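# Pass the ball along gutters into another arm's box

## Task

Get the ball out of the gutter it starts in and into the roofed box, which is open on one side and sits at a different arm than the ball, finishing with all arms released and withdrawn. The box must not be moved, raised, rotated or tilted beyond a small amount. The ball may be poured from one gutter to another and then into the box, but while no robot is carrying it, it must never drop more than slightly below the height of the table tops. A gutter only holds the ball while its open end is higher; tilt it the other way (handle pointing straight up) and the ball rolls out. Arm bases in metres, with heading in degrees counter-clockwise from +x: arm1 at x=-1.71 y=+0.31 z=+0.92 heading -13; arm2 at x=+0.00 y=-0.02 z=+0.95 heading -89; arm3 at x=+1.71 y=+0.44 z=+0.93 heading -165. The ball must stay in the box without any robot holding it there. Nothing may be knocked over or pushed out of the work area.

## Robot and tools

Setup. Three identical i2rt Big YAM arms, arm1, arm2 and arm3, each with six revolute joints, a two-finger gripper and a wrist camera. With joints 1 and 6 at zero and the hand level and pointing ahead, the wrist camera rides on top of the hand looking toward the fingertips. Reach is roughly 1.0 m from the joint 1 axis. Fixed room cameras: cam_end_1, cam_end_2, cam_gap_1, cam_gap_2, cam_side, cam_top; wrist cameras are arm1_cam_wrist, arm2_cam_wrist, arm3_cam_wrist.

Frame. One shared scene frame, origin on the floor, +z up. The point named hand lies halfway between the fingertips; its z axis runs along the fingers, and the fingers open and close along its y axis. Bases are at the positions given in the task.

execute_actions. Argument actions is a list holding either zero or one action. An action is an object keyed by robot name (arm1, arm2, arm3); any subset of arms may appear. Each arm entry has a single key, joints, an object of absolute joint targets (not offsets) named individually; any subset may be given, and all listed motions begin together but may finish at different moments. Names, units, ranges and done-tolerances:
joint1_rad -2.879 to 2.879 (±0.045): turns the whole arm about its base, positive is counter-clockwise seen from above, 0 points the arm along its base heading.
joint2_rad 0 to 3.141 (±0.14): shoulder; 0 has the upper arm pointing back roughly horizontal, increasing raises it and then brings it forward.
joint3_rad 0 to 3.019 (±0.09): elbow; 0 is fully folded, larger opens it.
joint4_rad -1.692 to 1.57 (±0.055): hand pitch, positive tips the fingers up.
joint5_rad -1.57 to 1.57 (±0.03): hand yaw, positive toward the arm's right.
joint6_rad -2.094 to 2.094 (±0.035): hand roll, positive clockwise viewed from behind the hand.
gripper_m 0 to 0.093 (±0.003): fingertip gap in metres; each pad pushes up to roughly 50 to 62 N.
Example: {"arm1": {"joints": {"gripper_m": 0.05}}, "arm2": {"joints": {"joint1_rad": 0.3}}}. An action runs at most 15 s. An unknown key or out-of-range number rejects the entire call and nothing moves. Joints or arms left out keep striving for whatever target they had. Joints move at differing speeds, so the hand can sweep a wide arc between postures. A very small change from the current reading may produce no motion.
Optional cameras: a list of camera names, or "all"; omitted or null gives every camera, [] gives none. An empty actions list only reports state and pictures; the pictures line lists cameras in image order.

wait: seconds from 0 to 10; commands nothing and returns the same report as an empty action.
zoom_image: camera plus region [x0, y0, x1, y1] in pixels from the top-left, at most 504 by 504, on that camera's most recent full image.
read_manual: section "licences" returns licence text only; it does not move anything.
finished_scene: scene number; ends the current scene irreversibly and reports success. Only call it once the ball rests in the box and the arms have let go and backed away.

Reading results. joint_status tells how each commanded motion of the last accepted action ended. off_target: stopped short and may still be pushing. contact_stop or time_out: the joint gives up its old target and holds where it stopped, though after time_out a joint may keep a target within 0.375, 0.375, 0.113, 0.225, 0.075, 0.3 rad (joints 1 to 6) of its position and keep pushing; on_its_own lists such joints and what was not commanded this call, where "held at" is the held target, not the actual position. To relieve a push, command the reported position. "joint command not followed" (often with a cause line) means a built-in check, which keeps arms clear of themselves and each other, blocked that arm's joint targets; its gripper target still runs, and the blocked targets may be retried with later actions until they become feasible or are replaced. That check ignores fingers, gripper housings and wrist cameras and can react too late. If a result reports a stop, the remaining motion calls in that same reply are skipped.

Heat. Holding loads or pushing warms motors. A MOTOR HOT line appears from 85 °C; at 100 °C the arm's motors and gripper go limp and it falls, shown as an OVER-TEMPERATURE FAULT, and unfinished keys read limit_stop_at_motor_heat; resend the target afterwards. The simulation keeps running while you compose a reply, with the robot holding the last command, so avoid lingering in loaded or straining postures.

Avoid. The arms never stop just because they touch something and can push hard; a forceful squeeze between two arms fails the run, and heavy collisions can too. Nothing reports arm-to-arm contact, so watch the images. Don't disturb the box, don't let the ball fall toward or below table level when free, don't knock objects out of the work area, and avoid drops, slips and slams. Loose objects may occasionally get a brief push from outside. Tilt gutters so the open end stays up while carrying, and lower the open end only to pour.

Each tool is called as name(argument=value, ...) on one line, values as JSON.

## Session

execute_actions(actions=[], cameras=["cam_end_1","cam_end_2","cam_top","cam_side"])

Scene clock: 0.00 s.
arm1.joint_positions: joint1_rad=+0.274 joint2_rad=+0.365 joint3_rad=+1.664 joint4_rad=-1.606 joint5_rad=-0.144 joint6_rad=-0.010 gripper_m=+0.094
arm1.joint_status: not commanded
arm1.hand: x=-1.6971 y=+0.3301 z=+1.5441 quat_wxyz=(-0.594, +0.062, -0.799, -0.071) (m; scene frame)
arm2.joint_positions: joint1_rad=+0.426 joint2_rad=+0.414 joint3_rad=+1.580 joint4_rad=-1.327 joint5_rad=+0.212 joint6_rad=+0.421 gripper_m=+0.094
arm2.joint_status: not commanded
arm2.hand: x=+0.0156 y=-0.1173 z=+1.6078 quat_wxyz=(-0.575, -0.575, -0.495, +0.306) (m; scene frame)
arm3.joint_positions: joint1_rad=+0.611 joint2_rad=+0.633 joint3_rad=+1.352 joint4_rad=-1.548 joint5_rad=+0.219 joint6_rad=-0.664 gripper_m=+0.095
arm3.joint_status: not commanded
arm3.hand: x=+1.5579 y=+0.3071 z=+1.4122 quat_wxyz=(+0.068, -0.691, -0.617, +0.371) (m; scene frame)
pictures: cam_end_1, cam_end_2, cam_side, cam_top
Images, in order (width x height): cam_end_1 896x504, cam_end_2 896x504, cam_side 896x504, cam_top 896x504.

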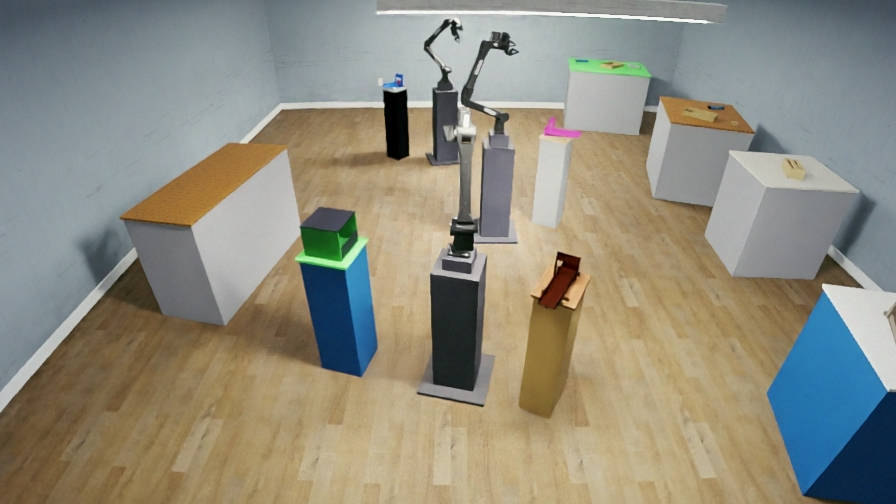

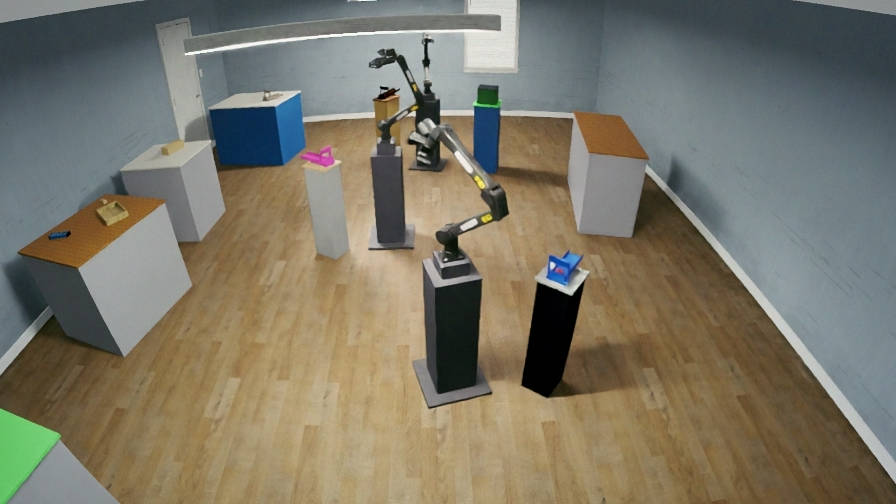

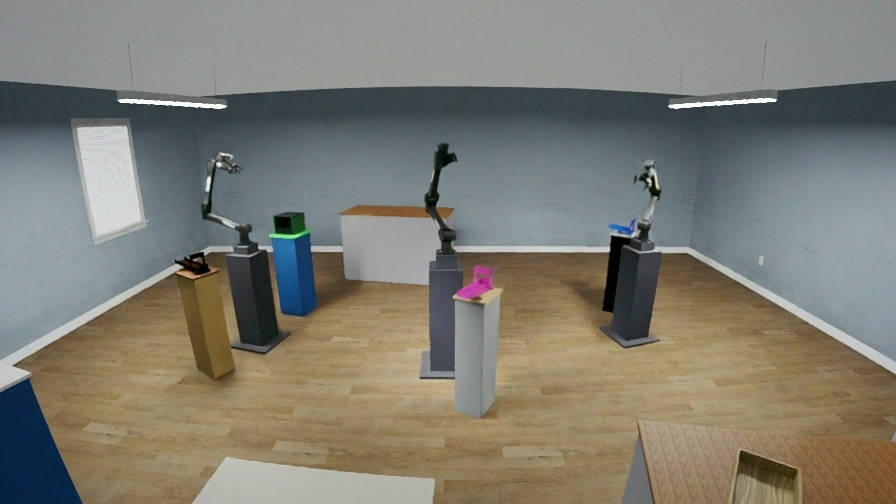

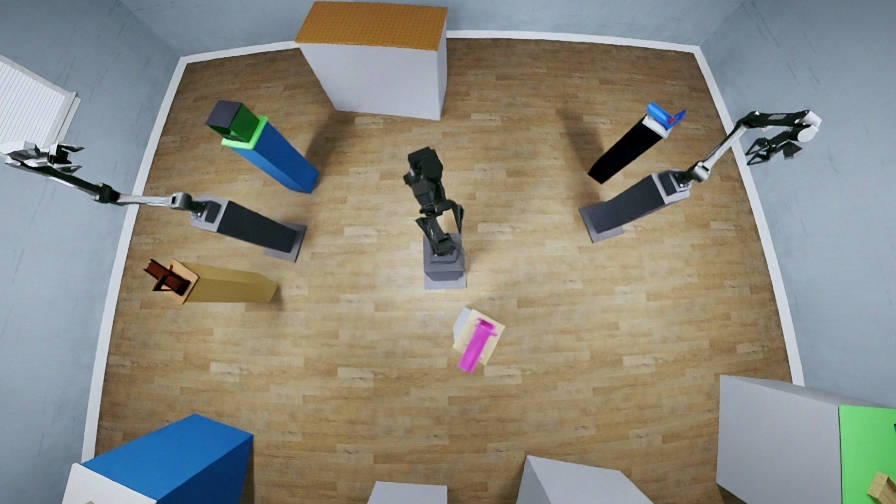

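execute_actions(actions=[{"arm1":{"joints":{"joint1_rad":-1.8,"joint2_rad":1.52,"joint3_rad":1.7,"joint4_rad":-1.69,"joint5_rad":0,"joint6_rad":0}},"arm2":{"joints":{"joint1_rad":0.55,"joint2_rad":1.52,"joint3_rad":1.7,"joint4_rad":-1.69,"joint5_rad":0,"joint6_rad":0}},"arm3":{"joints":{"joint1_rad":-2.0,"joint2_rad":1.52,"joint3_rad":1.7,"joint4_rad":-1.69,"joint5_rad":0,"joint6_rad":0}}}], cameras=["arm1_cam_wrist","arm2_cam_wrist","arm3_cam_wrist"])

Scene clock: 2.53 s.
arm1.joint_positions: joint1_rad=-1.798 joint2_rad=+1.522 joint3_rad=+1.689 joint4_rad=-1.675 joint5_rad=+0.001 joint6_rad=-0.005 gripper_m=+0.094
arm1.joint_status: all done
arm1.hand: x=-1.9245 y=-0.1079 z=+1.2444 quat_wxyz=(-0.016, -0.847, -0.530, +0.019) (m; scene frame)
arm2.joint_positions: joint1_rad=+0.545 joint2_rad=+1.545 joint3_rad=+1.684 joint4_rad=-1.675 joint5_rad=+0.003 joint6_rad=+0.016 gripper_m=+0.094
arm2.joint_status: all done
arm2.hand: x=+0.2506 y=-0.4179 z=+1.2677 quat_wxyz=(-0.011, -0.492, -0.870, +0.017) (m; scene frame)
arm3.joint_positions: joint1_rad=-2.006 joint2_rad=+1.535 joint3_rad=+1.677 joint4_rad=-1.676 joint5_rad=-0.001 joint6_rad=-0.008 gripper_m=+0.095
arm3.joint_status: all done
joint sent to its limit — the command would take arm3.joint4_rad past its lower limit, so that joint was sent only as far as its limit.
arm3.hand: x=+1.7979 y=+0.8994 z=+1.2500 quat_wxyz=(+0.012, -0.647, +0.762, +0.017) (m; scene frame)
pictures: arm1_cam_wrist, arm2_cam_wrist, arm3_cam_wrist
Images, in order (width x height): arm1_cam_wrist 616x616, arm2_cam_wrist 616x616, arm3_cam_wrist 616x616.

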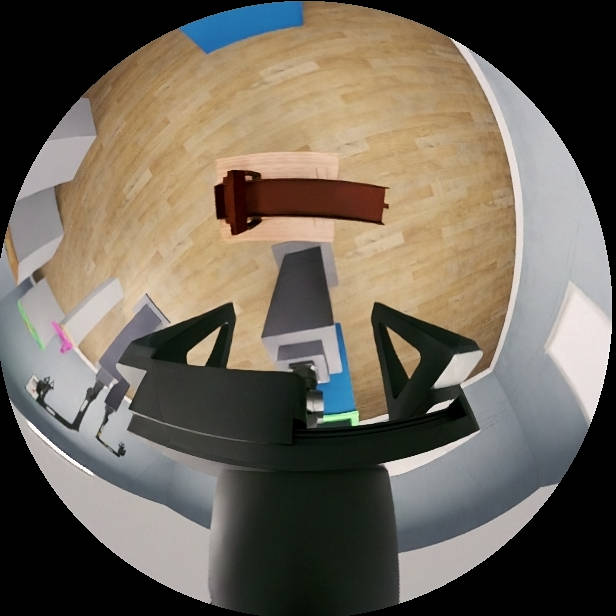

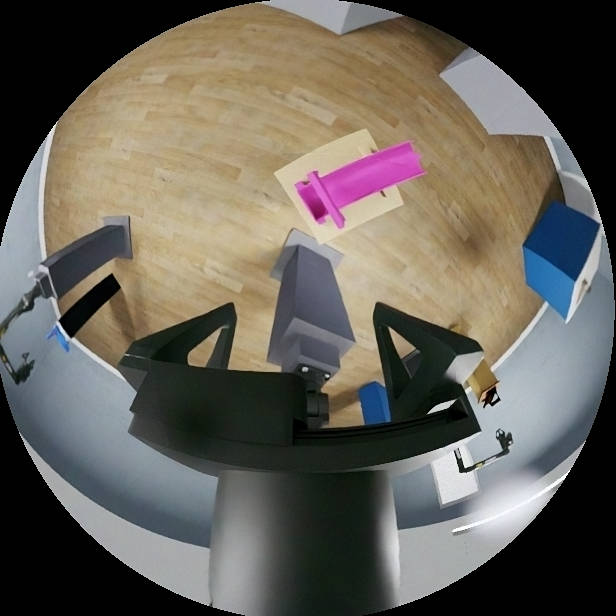

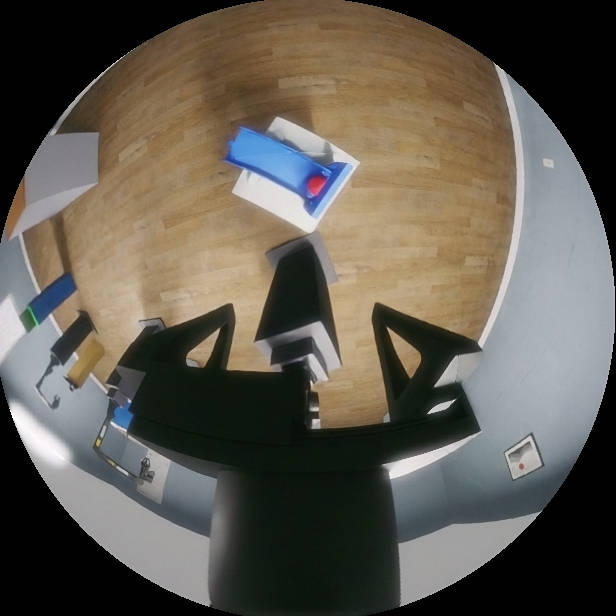

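execute_actions(actions=[{"arm1":{"joints":{"joint1_rad":-1.53,"joint2_rad":1.87,"joint3_rad":1.57,"joint4_rad":-1.3,"joint5_rad":0.2,"joint6_rad":0.3}},"arm2":{"joints":{"joint2_rad":1.77,"joint3_rad":1.36,"joint4_rad":-1.04,"joint5_rad":0.18,"joint6_rad":-0.43}},"arm3":{"joints":{"joint1_rad":-2.13,"joint2_rad":1.8,"joint3_rad":1.45,"joint4_rad":-1.1,"joint5_rad":-0.18,"joint6_rad":0.4}}}], cameras=["arm1_cam_wrist","arm2_cam_wrist","arm3_cam_wrist"])

Scene clock: 4.23 s.
arm1.joint_positions: joint1_rad=-1.517 joint2_rad=+1.861 joint3_rad=+1.553 joint4_rad=-1.314 joint5_rad=+0.199 joint6_rad=+0.292 gripper_m=+0.094
arm1.joint_status: all done
arm1.hand: x=-1.8460 y=-0.2234 z=+1.0304 quat_wxyz=(+0.085, -0.846, -0.524, +0.049) (m; scene frame)
arm2.joint_positions: joint1_rad=+0.545 joint2_rad=+1.792 joint3_rad=+1.337 joint4_rad=-1.058 joint5_rad=+0.177 joint6_rad=-0.413 gripper_m=+0.094
arm2.joint_status: all done
arm2.hand: x=+0.2543 y=-0.4879 z=+1.0246 quat_wxyz=(+0.042, -0.297, -0.950, +0.092) (m; scene frame)
arm3.joint_positions: joint1_rad=-2.138 joint2_rad=+1.803 joint3_rad=+1.418 joint4_rad=-1.114 joint5_rad=-0.176 joint6_rad=+0.390 gripper_m=+0.095
arm3.joint_status: all done
arm3.hand: x=+1.8514 y=+0.9746 z=+1.0274 quat_wxyz=(-0.044, -0.425, +0.900, +0.090) (m; scene frame)
pictures: arm1_cam_wrist, arm2_cam_wrist, arm3_cam_wrist
Images, in order (width x height): arm1_cam_wrist 616x616, arm2_cam_wrist 616x616, arm3_cam_wrist 616x616.

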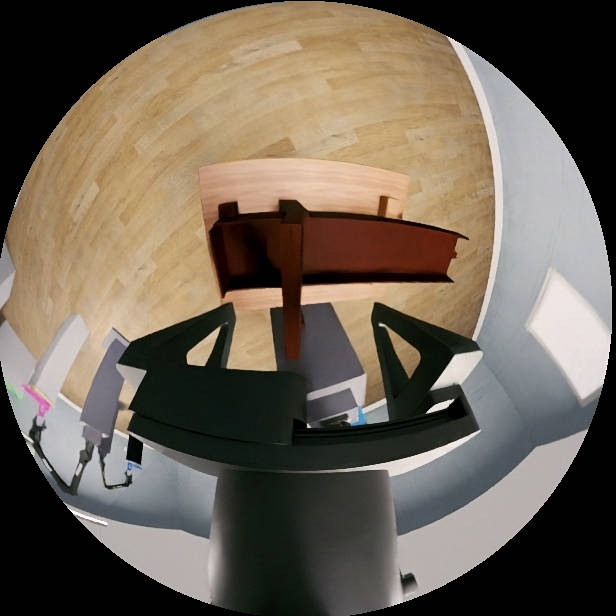

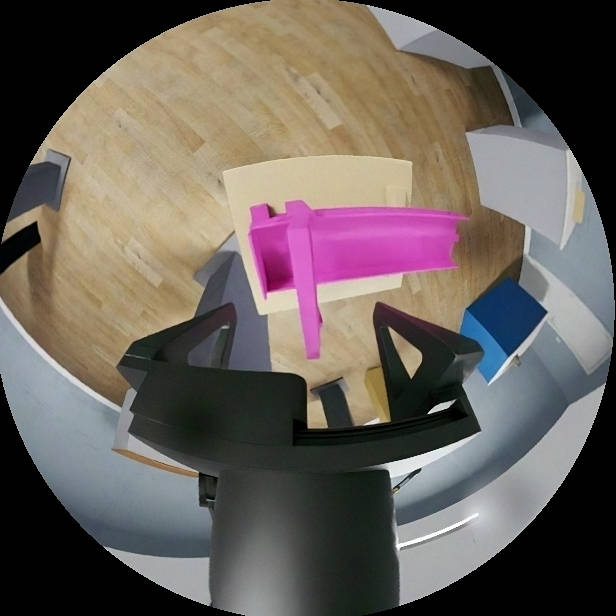

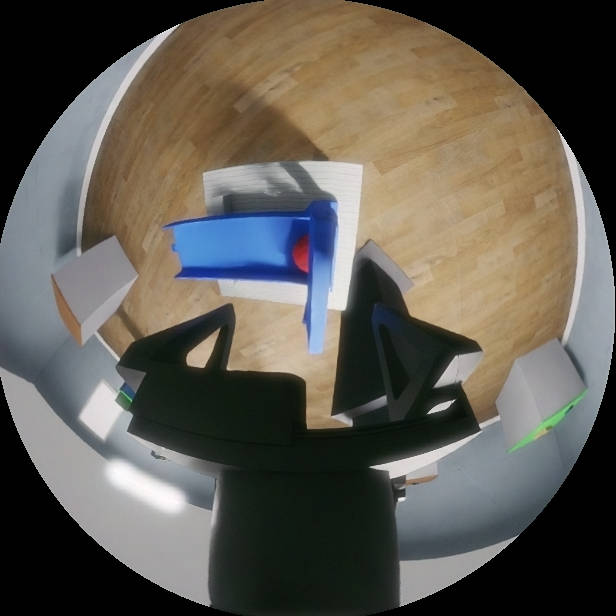

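execute_actions(actions=[{"arm1":{"joints":{"joint2_rad":1.94,"joint3_rad":1.51,"joint4_rad":-1.18}},"arm2":{"joints":{"joint2_rad":1.85,"joint3_rad":1.3,"joint4_rad":-0.92,"joint6_rad":-0.5}},"arm3":{"joints":{"joint2_rad":1.87,"joint3_rad":1.39,"joint4_rad":-0.98,"joint6_rad":0.45}}}], cameras=[])

execute_actions(actions=[{"arm1":{"joints":{"gripper_m":0}},"arm2":{"joints":{"gripper_m":0}},"arm3":{"joints":{"gripper_m":0}}}], cameras=["arm1_cam_wrist","arm2_cam_wrist","arm3_cam_wrist"])

Scene clock: 5.37 s.
arm1.joint_positions: joint1_rad=-1.517 joint2_rad=+1.928 joint3_rad=+1.512 joint4_rad=-1.195 joint5_rad=+0.199 joint6_rad=+0.293 gripper_m=+0.094
arm1.joint_status: all done
arm1.hand: x=-1.8471 y=-0.2334 z=+0.9787 quat_wxyz=(+0.081, -0.847, -0.523, +0.053) (m; scene frame)
arm2.joint_positions: joint1_rad=+0.545 joint2_rad=+1.855 joint3_rad=+1.300 joint4_rad=-0.938 joint5_rad=+0.178 joint6_rad=-0.483 gripper_m=+0.094
arm2.joint_status: all done
arm2.hand: x=+0.2578 y=-0.4951 z=+0.9809 quat_wxyz=(+0.038, -0.264, -0.959, +0.097) (m; scene frame)
arm3.joint_positions: joint1_rad=-2.138 joint2_rad=+1.866 joint3_rad=+1.382 joint4_rad=-0.994 joint5_rad=-0.176 joint6_rad=+0.440 gripper_m=+0.095
arm3.joint_status: all done
arm3.hand: x=+1.8542 y=+0.9855 z=+0.9832 quat_wxyz=(-0.039, -0.403, +0.909, +0.097) (m; scene frame)
pictures: none
No camera images: the call's "cameras" was empty. Leave "cameras" out to get every camera's image.

Scene clock: 6.10 s.
arm1.joint_positions: joint1_rad=-1.518 joint2_rad=+1.928 joint3_rad=+1.512 joint4_rad=-1.194 joint5_rad=+0.206 joint6_rad=+0.299 gripper_m=+0.011
arm1.joint_status: gripper_m off_target (ended at +0.011, target +0.000)
arm1.hand: x=-1.8490 y=-0.2332 z=+0.9792 quat_wxyz=(+0.083, -0.848, -0.520, +0.056) (m; scene frame)
arm2.joint_positions: joint1_rad=+0.546 joint2_rad=+1.855 joint3_rad=+1.300 joint4_rad=-0.934 joint5_rad=+0.187 joint6_rad=-0.488 gripper_m=+0.011
arm2.joint_status: gripper_m off_target (ended at +0.011, target +0.000)
arm2.hand: x=+0.2578 y=-0.4965 z=+0.9815 quat_wxyz=(+0.040, -0.261, -0.959, +0.102) (m; scene frame)
arm3.joint_positions: joint1_rad=-2.137 joint2_rad=+1.865 joint3_rad=+1.382 joint4_rad=-0.993 joint5_rad=-0.183 joint6_rad=+0.440 gripper_m=+0.012
arm3.joint_status: gripper_m off_target (ended at +0.012, target +0.000)
arm3.hand: x=+1.8529 y=+0.9862 z=+0.9841 quat_wxyz=(-0.041, -0.403, +0.909, +0.100) (m; scene frame)
pictures: arm1_cam_wrist, arm2_cam_wrist, arm3_cam_wrist
Images, in order (width x height): arm1_cam_wrist 616x616, arm2_cam_wrist 616x616, arm3_cam_wrist 616x616.

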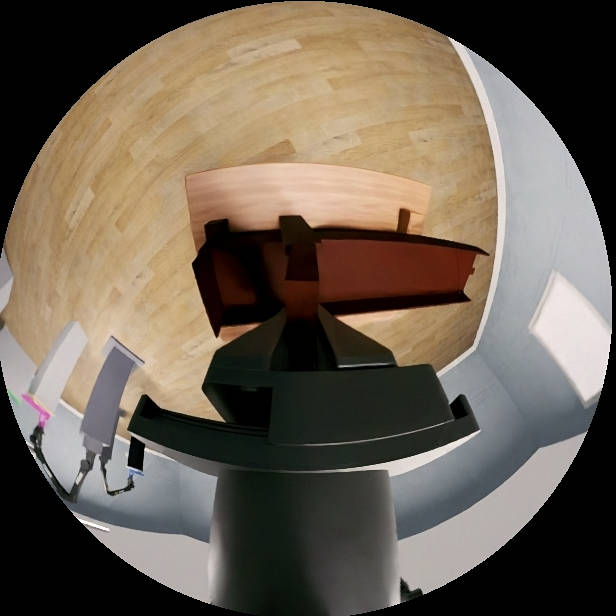

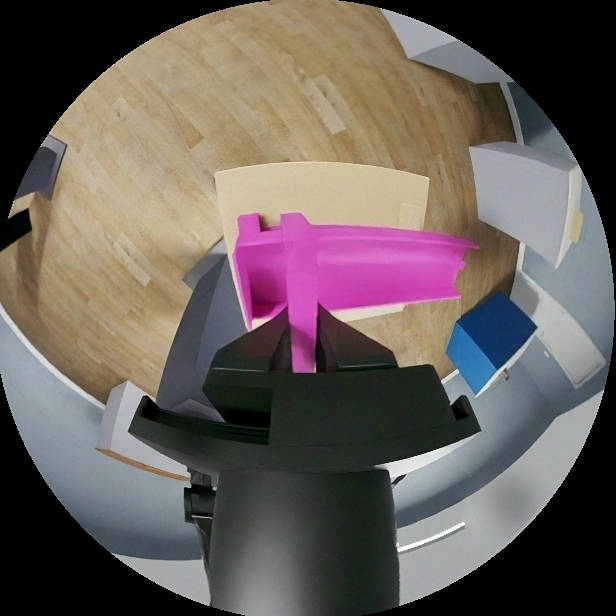

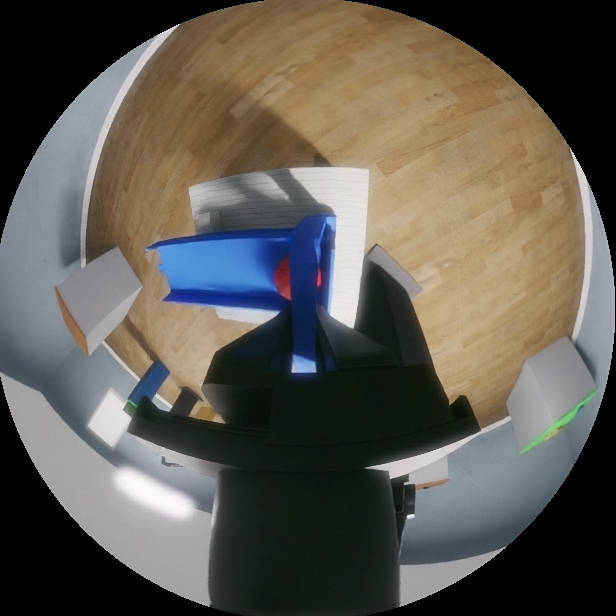

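execute_actions(actions=[{"arm1":{"joints":{"joint2_rad":1.7,"joint3_rad":1.6,"joint4_rad":-1.0}},"arm2":{"joints":{"joint2_rad":1.7,"joint3_rad":1.6,"joint4_rad":-1.0}},"arm3":{"joints":{"joint2_rad":1.7,"joint3_rad":1.6,"joint4_rad":-1.0,"joint5_rad":-0.35}}}], cameras=[])

execute_actions(actions=[{"arm1":{"joints":{"joint6_rad":-1.57,"joint5_rad":0,"joint1_rad":0.036,"joint2_rad":2.08,"joint3_rad":1.68,"joint4_rad":-0.8}},"arm2":{"joints":{"joint6_rad":-1.57,"joint5_rad":0,"joint1_rad":1.81,"joint2_rad":2.08,"joint3_rad":1.68,"joint4_rad":-0.8}},"arm3":{"joints":{"joint6_rad":1.57,"joint4_rad":-0.9}}}], cameras=[])

execute_actions(actions=[{"arm3":{"joints":{"joint5_rad":0,"joint1_rad":0}}}], cameras=[])

execute_actions(actions=[{"arm3":{"joints":{"joint2_rad":2.12,"joint3_rad":2.27,"joint4_rad":-1.3}}}], cameras=["arm3_cam_wrist","cam_gap_2","cam_side"])

Scene clock: 7.77 s.
arm1.joint_positions: joint1_rad=-1.518 joint2_rad=+1.697 joint3_rad=+1.568 joint4_rad=-1.016 joint5_rad=+0.197 joint6_rad=+0.303 gripper_m=+0.011
arm1.joint_status: all done
arm1.hand: x=-1.8599 y=-0.2921 z=+1.1410 quat_wxyz=(-0.094, -0.844, -0.487, +0.203) (m; scene frame)
arm2.joint_positions: joint1_rad=+0.546 joint2_rad=+1.704 joint3_rad=+1.557 joint4_rad=-0.995 joint5_rad=+0.177 joint6_rad=-0.489 gripper_m=+0.011
arm2.joint_status: all done
arm2.hand: x=+0.3050 y=-0.5628 z=+1.1696 quat_wxyz=(-0.091, -0.268, -0.935, +0.213) (m; scene frame)
arm3.joint_positions: joint1_rad=-2.137 joint2_rad=+1.704 joint3_rad=+1.575 joint4_rad=-1.000 joint5_rad=-0.343 joint6_rad=+0.442 gripper_m=+0.012
arm3.joint_status: all done
arm3.hand: x=+1.8473 y=+1.0513 z=+1.1646 quat_wxyz=(+0.012, -0.419, +0.865, +0.276) (m; scene frame)
pictures: none
No camera images: the call's "cameras" was empty. Leave "cameras" out to get every camera's image.

Scene clock: 10.03 s.
arm1.joint_positions: joint1_rad=+0.045 joint2_rad=+2.093 joint3_rad=+1.660 joint4_rad=-0.803 joint5_rad=-0.002 joint6_rad=-1.562 gripper_m=+0.011
arm1.joint_status: all done
arm1.hand: x=-1.0302 y=+0.1813 z=+0.9608 quat_wxyz=(-0.115, +0.625, -0.761, +0.128) (m; scene frame)
arm2.joint_positions: joint1_rad=+1.811 joint2_rad=+2.130 joint3_rad=+1.646 joint4_rad=-0.811 joint5_rad=-0.002 joint6_rad=-1.553 gripper_m=+0.011
arm2.joint_status: all done
arm2.hand: x=+0.6637 y=+0.1472 z=+0.9403 quat_wxyz=(-0.103, +0.778, -0.614, +0.080) (m; scene frame)
arm3.joint_positions: joint1_rad=-2.137 joint2_rad=+1.704 joint3_rad=+1.575 joint4_rad=-0.927 joint5_rad=-0.344 joint6_rad=+1.561 gripper_m=+0.012
arm3.joint_status: all done
arm3.hand: x=+1.8516 y=+1.0660 z=+1.1726 quat_wxyz=(-0.130, +0.097, +0.948, +0.275) (m; scene frame)
pictures: none
No camera images: the call's "cameras" was empty. Leave "cameras" out to get every camera's image.

Scene clock: 12.33 s.
arm1.joint_positions: joint1_rad=+0.045 joint2_rad=+2.093 joint3_rad=+1.660 joint4_rad=-0.803 joint5_rad=-0.002 joint6_rad=-1.562 gripper_m=+0.011
arm1.joint_status: not commanded
arm1.hand: x=-1.0302 y=+0.1813 z=+0.9608 quat_wxyz=(-0.115, +0.625, -0.761, +0.128) (m; scene frame)
arm2.joint_positions: joint1_rad=+1.811 joint2_rad=+2.130 joint3_rad=+1.646 joint4_rad=-0.811 joint5_rad=-0.002 joint6_rad=-1.553 gripper_m=+0.011
arm2.joint_status: not commanded
arm2.hand: x=+0.6637 y=+0.1472 z=+0.9403 quat_wxyz=(-0.103, +0.778, -0.614, +0.080) (m; scene frame)
arm3.joint_positions: joint1_rad=+0.006 joint2_rad=+1.720 joint3_rad=+1.575 joint4_rad=-0.912 joint5_rad=-0.002 joint6_rad=+1.565 gripper_m=+0.011
arm3.joint_status: all done
arm3.hand: x=+1.0964 y=+0.2720 z=+1.1597 quat_wxyz=(-0.203, -0.771, +0.582, +0.159) (m; scene frame)
pictures: none
No camera images: the call's "cameras" was empty. Leave "cameras" out to get every camera's image.

Scene clock: 14.17 s.
arm1.joint_positions: joint1_rad=+0.045 joint2_rad=+2.093 joint3_rad=+1.660 joint4_rad=-0.803 joint5_rad=-0.002 joint6_rad=-1.562 gripper_m=+0.011
arm1.joint_status: not commanded
arm1.hand: x=-1.0302 y=+0.1813 z=+0.9608 quat_wxyz=(-0.115, +0.625, -0.761, +0.128) (m; scene frame)
arm2.joint_positions: joint1_rad=+1.811 joint2_rad=+2.130 joint3_rad=+1.646 joint4_rad=-0.811 joint5_rad=-0.002 joint6_rad=-1.553 gripper_m=+0.011
arm2.joint_status: not commanded
arm2.hand: x=+0.6637 y=+0.1472 z=+0.9403 quat_wxyz=(-0.103, +0.778, -0.614, +0.080) (m; scene frame)
arm3.joint_positions: joint1_rad=+0.006 joint2_rad=+2.137 joint3_rad=+2.219 joint4_rad=-1.296 joint5_rad=-0.002 joint6_rad=+1.565 gripper_m=+0.012
arm3.joint_status: all done
arm3.hand: x=+0.9954 y=+0.2442 z=+1.1491 quat_wxyz=(-0.142, -0.785, +0.593, +0.112) (m; scene frame)
pictures: arm3_cam_wrist, cam_gap_2, cam_side
Images, in order (width x height): arm3_cam_wrist 616x616, cam_gap_2 896x504, cam_side 896x504.

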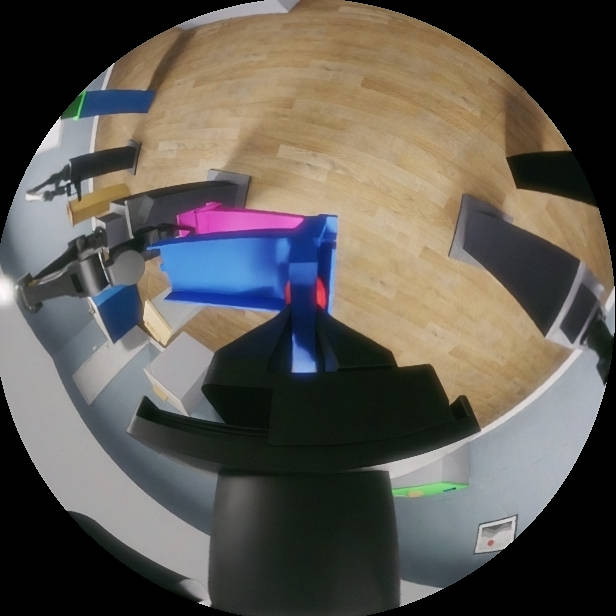

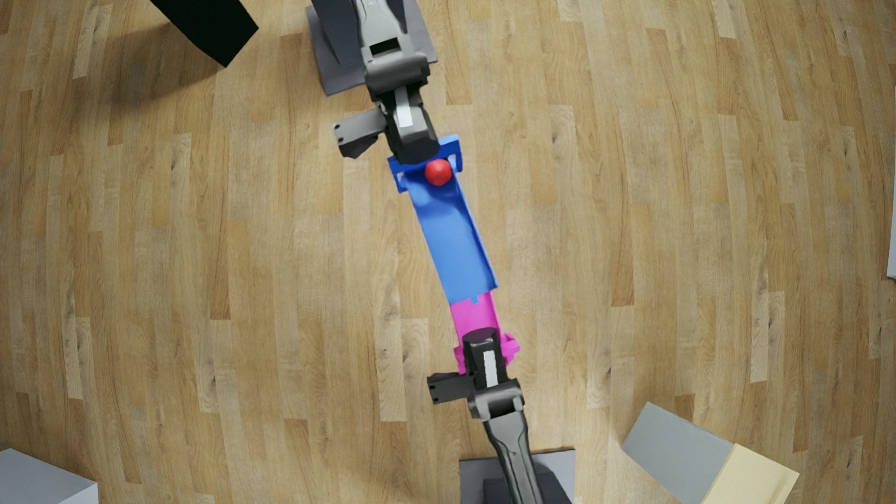

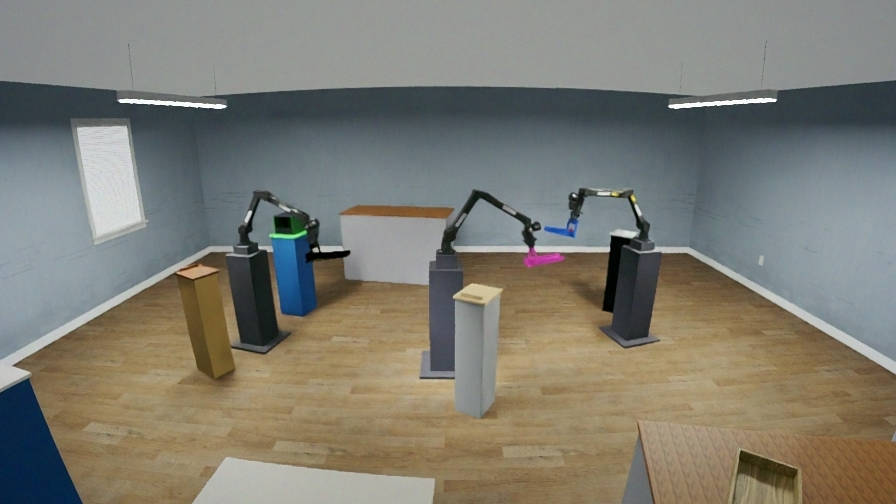

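Aligned; raise arm2 ~.05 and extend, then pour.

execute_actions(actions=[{"arm2":{"joints":{"joint3_rad":1.82,"joint4_rad":-0.9}},"arm3":{"joints":{"joint4_rad":-1.42}}}], cameras=[])

execute_actions(actions=[{"arm3":{"joints":{"joint4_rad":-1.66}}}], cameras=[])

wait(seconds=1.5)

Scene clock: 15.30 s.
arm1.joint_positions: joint1_rad=+0.045 joint2_rad=+2.093 joint3_rad=+1.660 joint4_rad=-0.803 joint5_rad=-0.002 joint6_rad=-1.562 gripper_m=+0.011
arm1.joint_status: not commanded
arm1.hand: x=-1.0302 y=+0.1813 z=+0.9608 quat_wxyz=(-0.115, +0.625, -0.761, +0.128) (m; scene frame)
arm2.joint_positions: joint1_rad=+1.811 joint2_rad=+2.122 joint3_rad=+1.762 joint4_rad=-0.889 joint5_rad=-0.002 joint6_rad=-1.553 gripper_m=+0.011
arm2.joint_status: all done
arm2.hand: x=+0.6911 y=+0.1545 z=+0.9882 quat_wxyz=(-0.120, +0.776, -0.612, +0.093) (m; scene frame)
arm3.joint_positions: joint1_rad=+0.006 joint2_rad=+2.137 joint3_rad=+2.219 joint4_rad=-1.414 joint5_rad=-0.002 joint6_rad=+1.565 gripper_m=+0.012
arm3.joint_status: all done
arm3.hand: x=+1.0220 y=+0.2516 z=+1.1404 quat_wxyz=(-0.096, -0.792, +0.598, +0.077) (m; scene frame)
pictures: none
No camera images: the call's "cameras" was empty. Leave "cameras" out to get every camera's image.

Scene clock: 16.23 s.
arm1.joint_positions: joint1_rad=+0.045 joint2_rad=+2.093 joint3_rad=+1.660 joint4_rad=-0.803 joint5_rad=-0.002 joint6_rad=-1.562 gripper_m=+0.011
arm1.joint_status: not commanded
arm1.hand: x=-1.0302 y=+0.1813 z=+0.9608 quat_wxyz=(-0.115, +0.625, -0.761, +0.128) (m; scene frame)
arm2.joint_positions: joint1_rad=+1.811 joint2_rad=+2.122 joint3_rad=+1.762 joint4_rad=-0.889 joint5_rad=-0.002 joint6_rad=-1.553 gripper_m=+0.011
arm2.joint_status: not commanded
arm2.hand: x=+0.6911 y=+0.1545 z=+0.9882 quat_wxyz=(-0.120, +0.776, -0.612, +0.093) (m; scene frame)
arm3.joint_positions: joint1_rad=+0.006 joint2_rad=+2.137 joint3_rad=+2.219 joint4_rad=-1.651 joint5_rad=-0.002 joint6_rad=+1.565 gripper_m=+0.012
arm3.joint_status: all done
arm3.hand: x=+1.0775 y=+0.2670 z=+1.1330 quat_wxyz=(-0.002, -0.797, +0.603, +0.005) (m; scene frame)
pictures: none
No camera images: the call's "cameras" was empty. Leave "cameras" out to get every camera's image.

Scene clock: 17.73 s.
arm1.joint_positions: joint1_rad=+0.045 joint2_rad=+2.093 joint3_rad=+1.660 joint4_rad=-0.803 joint5_rad=-0.002 joint6_rad=-1.562 gripper_m=+0.011
arm1.joint_status: not commanded
arm1.hand: x=-1.0302 y=+0.1813 z=+0.9608 quat_wxyz=(-0.115, +0.625, -0.761, +0.128) (m; scene frame)
arm2.joint_positions: joint1_rad=+1.811 joint2_rad=+2.122 joint3_rad=+1.762 joint4_rad=-0.893 joint5_rad=-0.001 joint6_rad=-1.554 gripper_m=+0.011
arm2.joint_status: not commanded
arm2.hand: x=+0.6903 y=+0.1541 z=+0.9879 quat_wxyz=(-0.118, +0.777, -0.612, +0.092) (m; scene frame)
arm3.joint_positions: joint1_rad=+0.006 joint2_rad=+2.137 joint3_rad=+2.219 joint4_rad=-1.651 joint5_rad=-0.002 joint6_rad=+1.565 gripper_m=+0.012
arm3.joint_status: all done
arm3.hand: x=+1.0775 y=+0.2670 z=+1.1330 quat_wxyz=(-0.002, -0.797, +0.603, +0.005) (m; scene frame)
wait: 1.50 s; at rest by 0.83 s
pictures: arm1_cam_wrist, arm2_cam_wrist, arm3_cam_wrist, cam_end_1, cam_end_2, cam_gap_1, cam_gap_2, cam_side, cam_top
Images, in order (width x height): arm1_cam_wrist 616x616, arm2_cam_wrist 616x616, arm3_cam_wrist 616x616, cam_end_1 896x504, cam_end_2 896x504, cam_gap_1 896x504, cam_gap_2 896x504, cam_side 896x504, cam_top 896x504.

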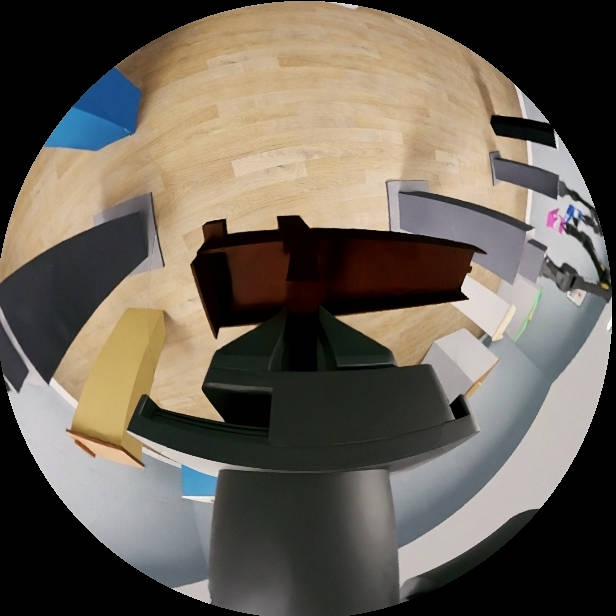

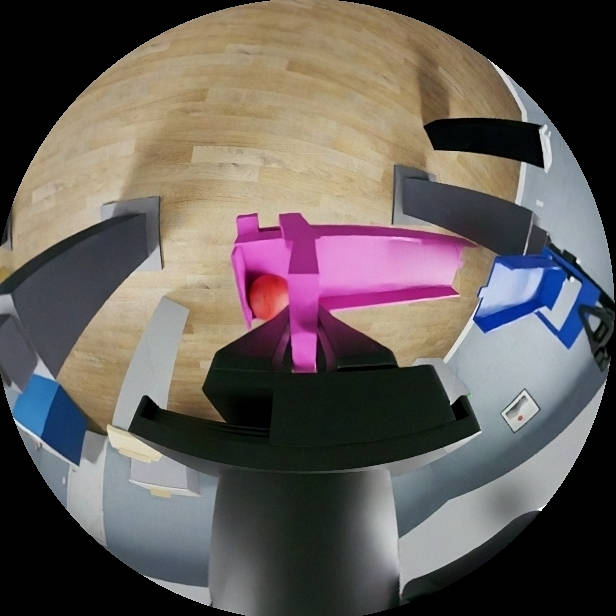

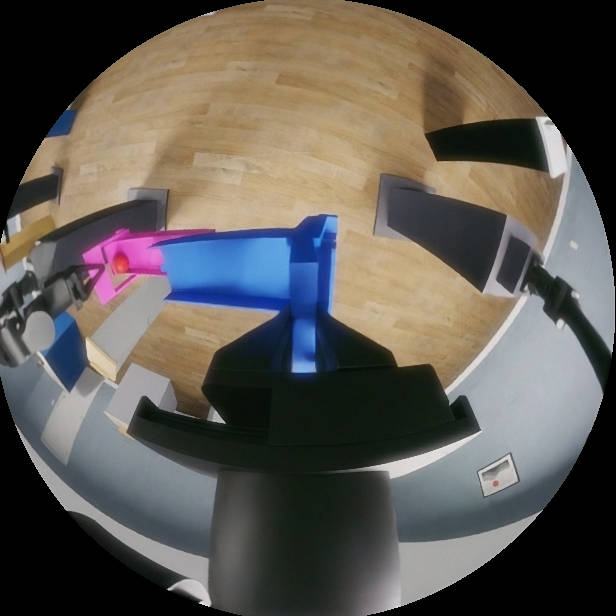

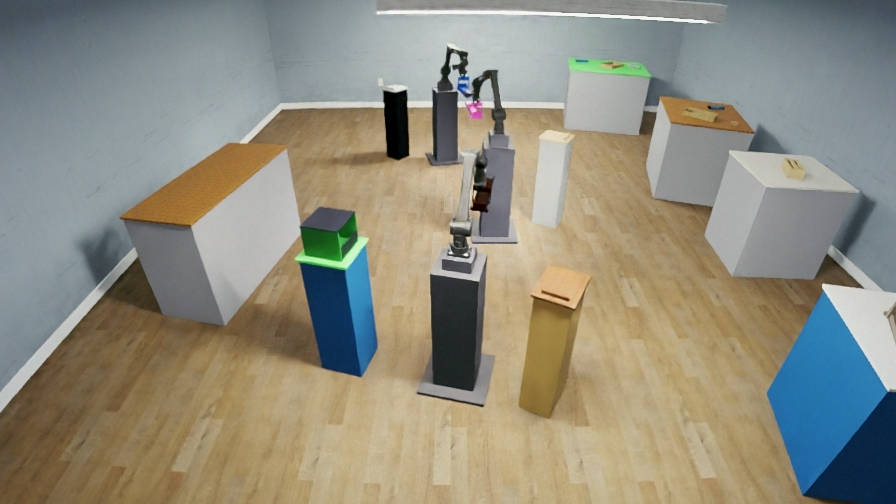

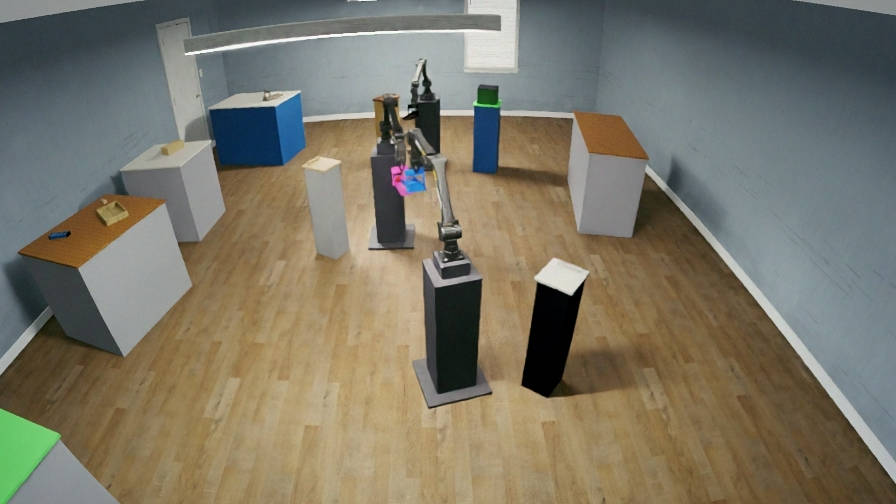

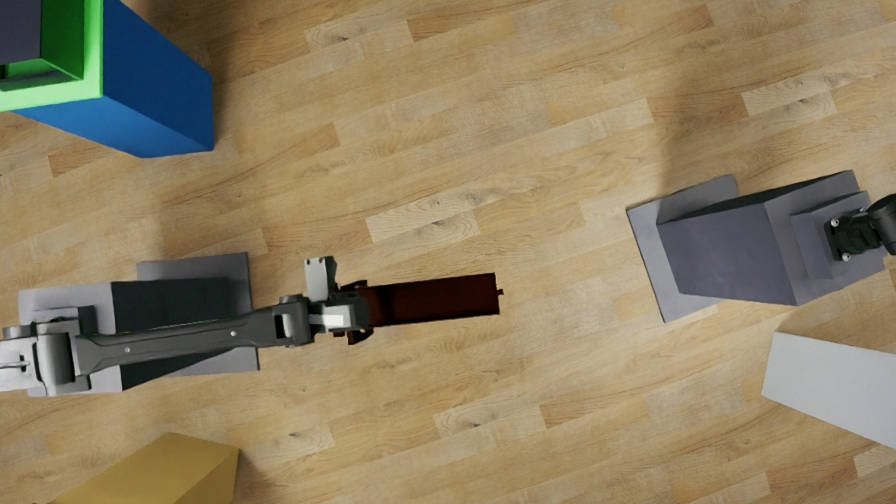

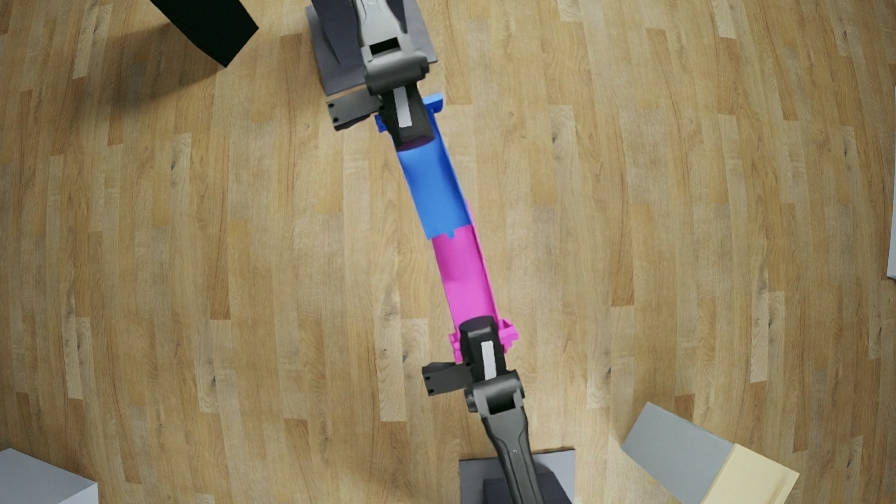

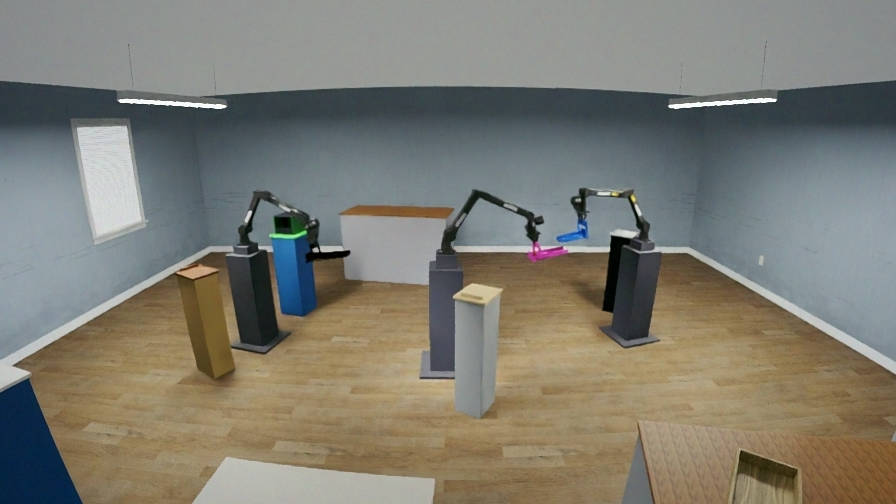

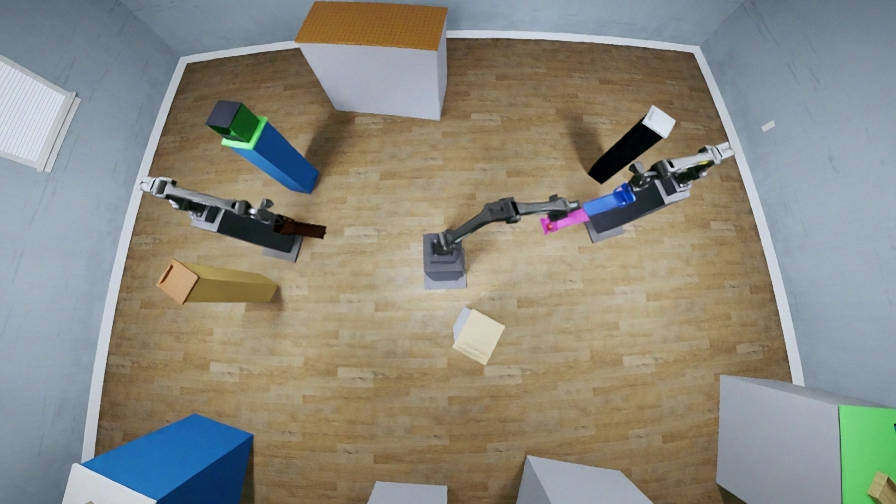

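execute_actions(actions=[{"arm3":{"joints":{"joint1_rad":-2.137,"joint2_rad":1.65,"joint3_rad":1.5,"joint4_rad":-1.33,"joint5_rad":-0.18,"joint6_rad":0.44}},"arm2":{"joints":{"joint2_rad":1.95,"joint3_rad":1.45,"joint4_rad":-0.6}}}], cameras=[])

execute_actions(actions=[{"arm3":{"joints":{"joint2_rad":1.85,"joint3_rad":1.4,"joint4_rad":-1.0}},"arm2":{"joints":{"joint2_rad":1.7,"joint3_rad":1.6,"joint4_rad":-0.9}}}], cameras=[])

execute_actions(actions=[{"arm3":{"joints":{"gripper_m":0.09}},"arm2":{"joints":{"joint1_rad":-1.77}}}], cameras=[])

execute_actions(actions=[{"arm3":{"joints":{"joint2_rad":1.5}},"arm2":{"joints":{"joint2_rad":2.0,"joint3_rad":1.97,"joint4_rad":-1.2}}}], cameras=["cam_gap_1","cam_side","cam_end_2"])

Scene clock: 20.07 s.
arm1.joint_positions: joint1_rad=+0.045 joint2_rad=+2.093 joint3_rad=+1.660 joint4_rad=-0.803 joint5_rad=-0.002 joint6_rad=-1.562 gripper_m=+0.011
arm1.joint_status: not commanded
arm1.hand: x=-1.0302 y=+0.1813 z=+0.9608 quat_wxyz=(-0.115, +0.625, -0.761, +0.128) (m; scene frame)
arm2.joint_positions: joint1_rad=+1.811 joint2_rad=+1.972 joint3_rad=+1.435 joint4_rad=-0.629 joint5_rad=-0.001 joint6_rad=-1.554 gripper_m=+0.011
arm2.joint_status: all done
arm2.hand: x=+0.6367 y=+0.1402 z=+0.9700 quat_wxyz=(-0.152, +0.771, -0.607, +0.118) (m; scene frame)
arm3.joint_positions: joint1_rad=-2.145 joint2_rad=+1.680 joint3_rad=+1.483 joint4_rad=-1.331 joint5_rad=-0.175 joint6_rad=+0.450 gripper_m=+0.012
arm3.joint_status: all done
arm3.hand: x=+1.8464 y=+0.9437 z=+1.1119 quat_wxyz=(-0.055, -0.394, +0.914, +0.078) (m; scene frame)
pictures: none
No camera images: the call's "cameras" was empty. Leave "cameras" out to get every camera's image.

Scene clock: 21.47 s.
arm1.joint_positions: joint1_rad=+0.045 joint2_rad=+2.093 joint3_rad=+1.660 joint4_rad=-0.803 joint5_rad=-0.002 joint6_rad=-1.562 gripper_m=+0.011
arm1.joint_status: not commanded
arm1.hand: x=-1.0302 y=+0.1813 z=+0.9608 quat_wxyz=(-0.115, +0.625, -0.761, +0.128) (m; scene frame)
arm2.joint_positions: joint1_rad=+1.811 joint2_rad=+1.715 joint3_rad=+1.557 joint4_rad=-0.893 joint5_rad=-0.001 joint6_rad=-1.554 gripper_m=+0.011
arm2.joint_status: all done
arm2.hand: x=+0.6257 y=+0.1382 z=+1.1612 quat_wxyz=(-0.197, +0.761, -0.599, +0.152) (m; scene frame)
arm3.joint_positions: joint1_rad=-2.146 joint2_rad=+1.858 joint3_rad=+1.386 joint4_rad=-1.014 joint5_rad=-0.181 joint6_rad=+0.440 gripper_m=+0.012
arm3.joint_status: all done
arm3.hand: x=+1.8571 y=+0.9821 z=+0.9890 quat_wxyz=(-0.043, -0.399, +0.911, +0.096) (m; scene frame)
pictures: none
No camera images: the call's "cameras" was empty. Leave "cameras" out to get every camera's image.

Scene clock: 24.47 s.
arm1.joint_positions: joint1_rad=+0.045 joint2_rad=+2.093 joint3_rad=+1.660 joint4_rad=-0.803 joint5_rad=-0.002 joint6_rad=-1.562 gripper_m=+0.011
arm1.joint_status: not commanded
arm1.hand: x=-1.0302 y=+0.1813 z=+0.9608 quat_wxyz=(-0.115, +0.625, -0.761, +0.128) (m; scene frame)
arm2.joint_positions: joint1_rad=-1.778 joint2_rad=+1.726 joint3_rad=+1.557 joint4_rad=-0.893 joint5_rad=+0.001 joint6_rad=-1.555 gripper_m=+0.011
arm2.joint_status: all done
arm2.hand: x=-0.6283 y=+0.1034 z=+1.1728 quat_wxyz=(+0.195, -0.752, -0.607, +0.169) (m; scene frame)
arm3.joint_positions: joint1_rad=-2.146 joint2_rad=+1.858 joint3_rad=+1.386 joint4_rad=-1.014 joint5_rad=-0.179 joint6_rad=+0.440 gripper_m=+0.090
arm3.joint_status: all done
arm3.hand: x=+1.8571 y=+0.9821 z=+0.9889 quat_wxyz=(-0.043, -0.399, +0.911, +0.096) (m; scene frame)
pictures: none
No camera images: the call's "cameras" was empty. Leave "cameras" out to get every camera's image.

Scene clock: 25.83 s.
arm1.joint_positions: joint1_rad=+0.045 joint2_rad=+2.093 joint3_rad=+1.660 joint4_rad=-0.803 joint5_rad=-0.002 joint6_rad=-1.562 gripper_m=+0.011
arm1.joint_status: not commanded
arm1.hand: x=-1.0302 y=+0.1813 z=+0.9608 quat_wxyz=(-0.115, +0.625, -0.761, +0.128) (m; scene frame)
arm2.joint_positions: joint1_rad=-1.778 joint2_rad=+2.043 joint3_rad=+1.895 joint4_rad=-1.191 joint5_rad=+0.001 joint6_rad=-1.555 gripper_m=+0.011
arm2.joint_status: all done
arm2.hand: x=-0.6736 y=+0.1115 z=+1.1002 quat_wxyz=(+0.091, -0.772, -0.624, +0.082) (m; scene frame)
arm3.joint_positions: joint1_rad=-2.146 joint2_rad=+1.494 joint3_rad=+1.385 joint4_rad=-1.013 joint5_rad=-0.179 joint6_rad=+0.440 gripper_m=+0.090
arm3.joint_status: all done
arm3.hand: x=+1.8562 y=+0.9720 z=+1.1826 quat_wxyz=(+0.077, -0.404, +0.883, +0.228) (m; scene frame)
pictures: cam_end_2, cam_gap_1, cam_side
Images, in order (width x height): cam_end_2 896x504, cam_gap_1 896x504, cam_side 896x504.

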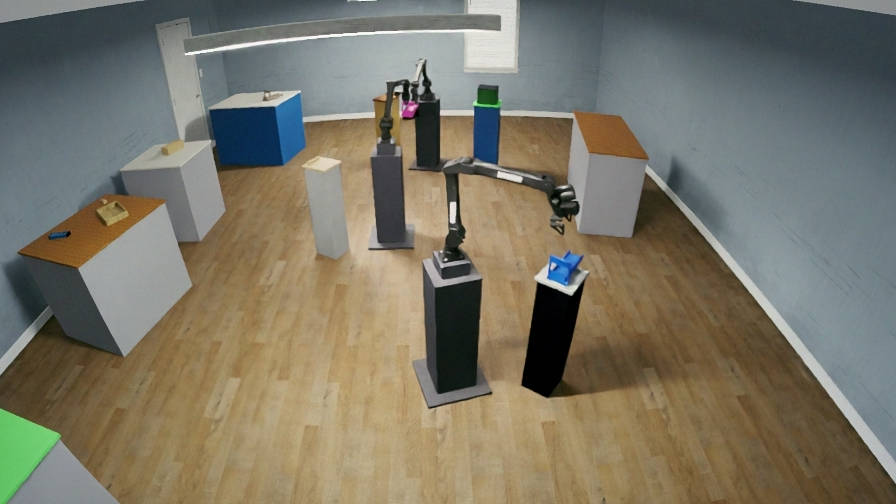

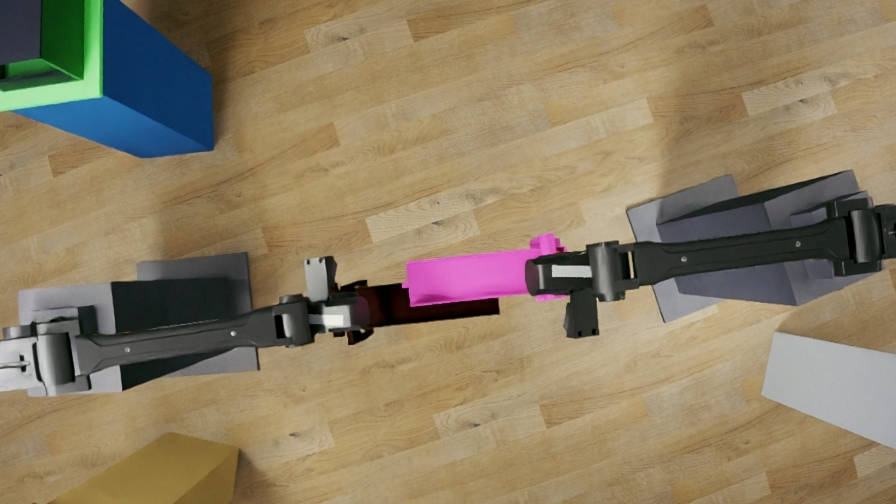

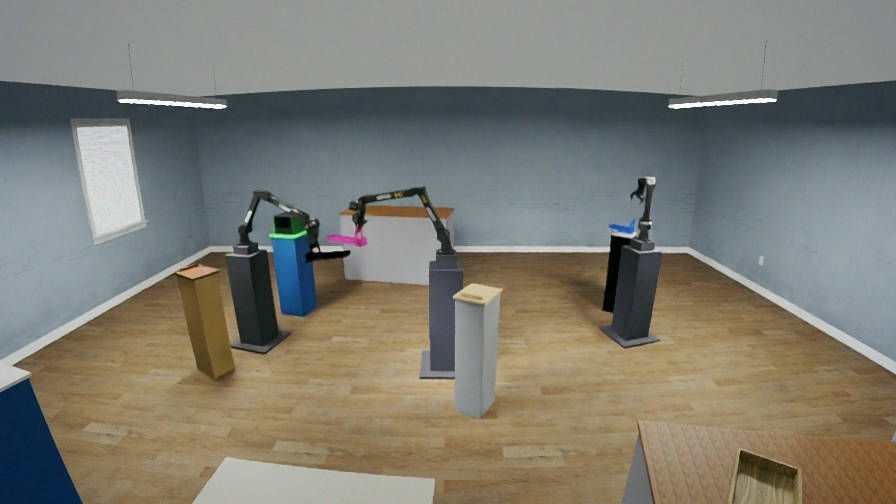

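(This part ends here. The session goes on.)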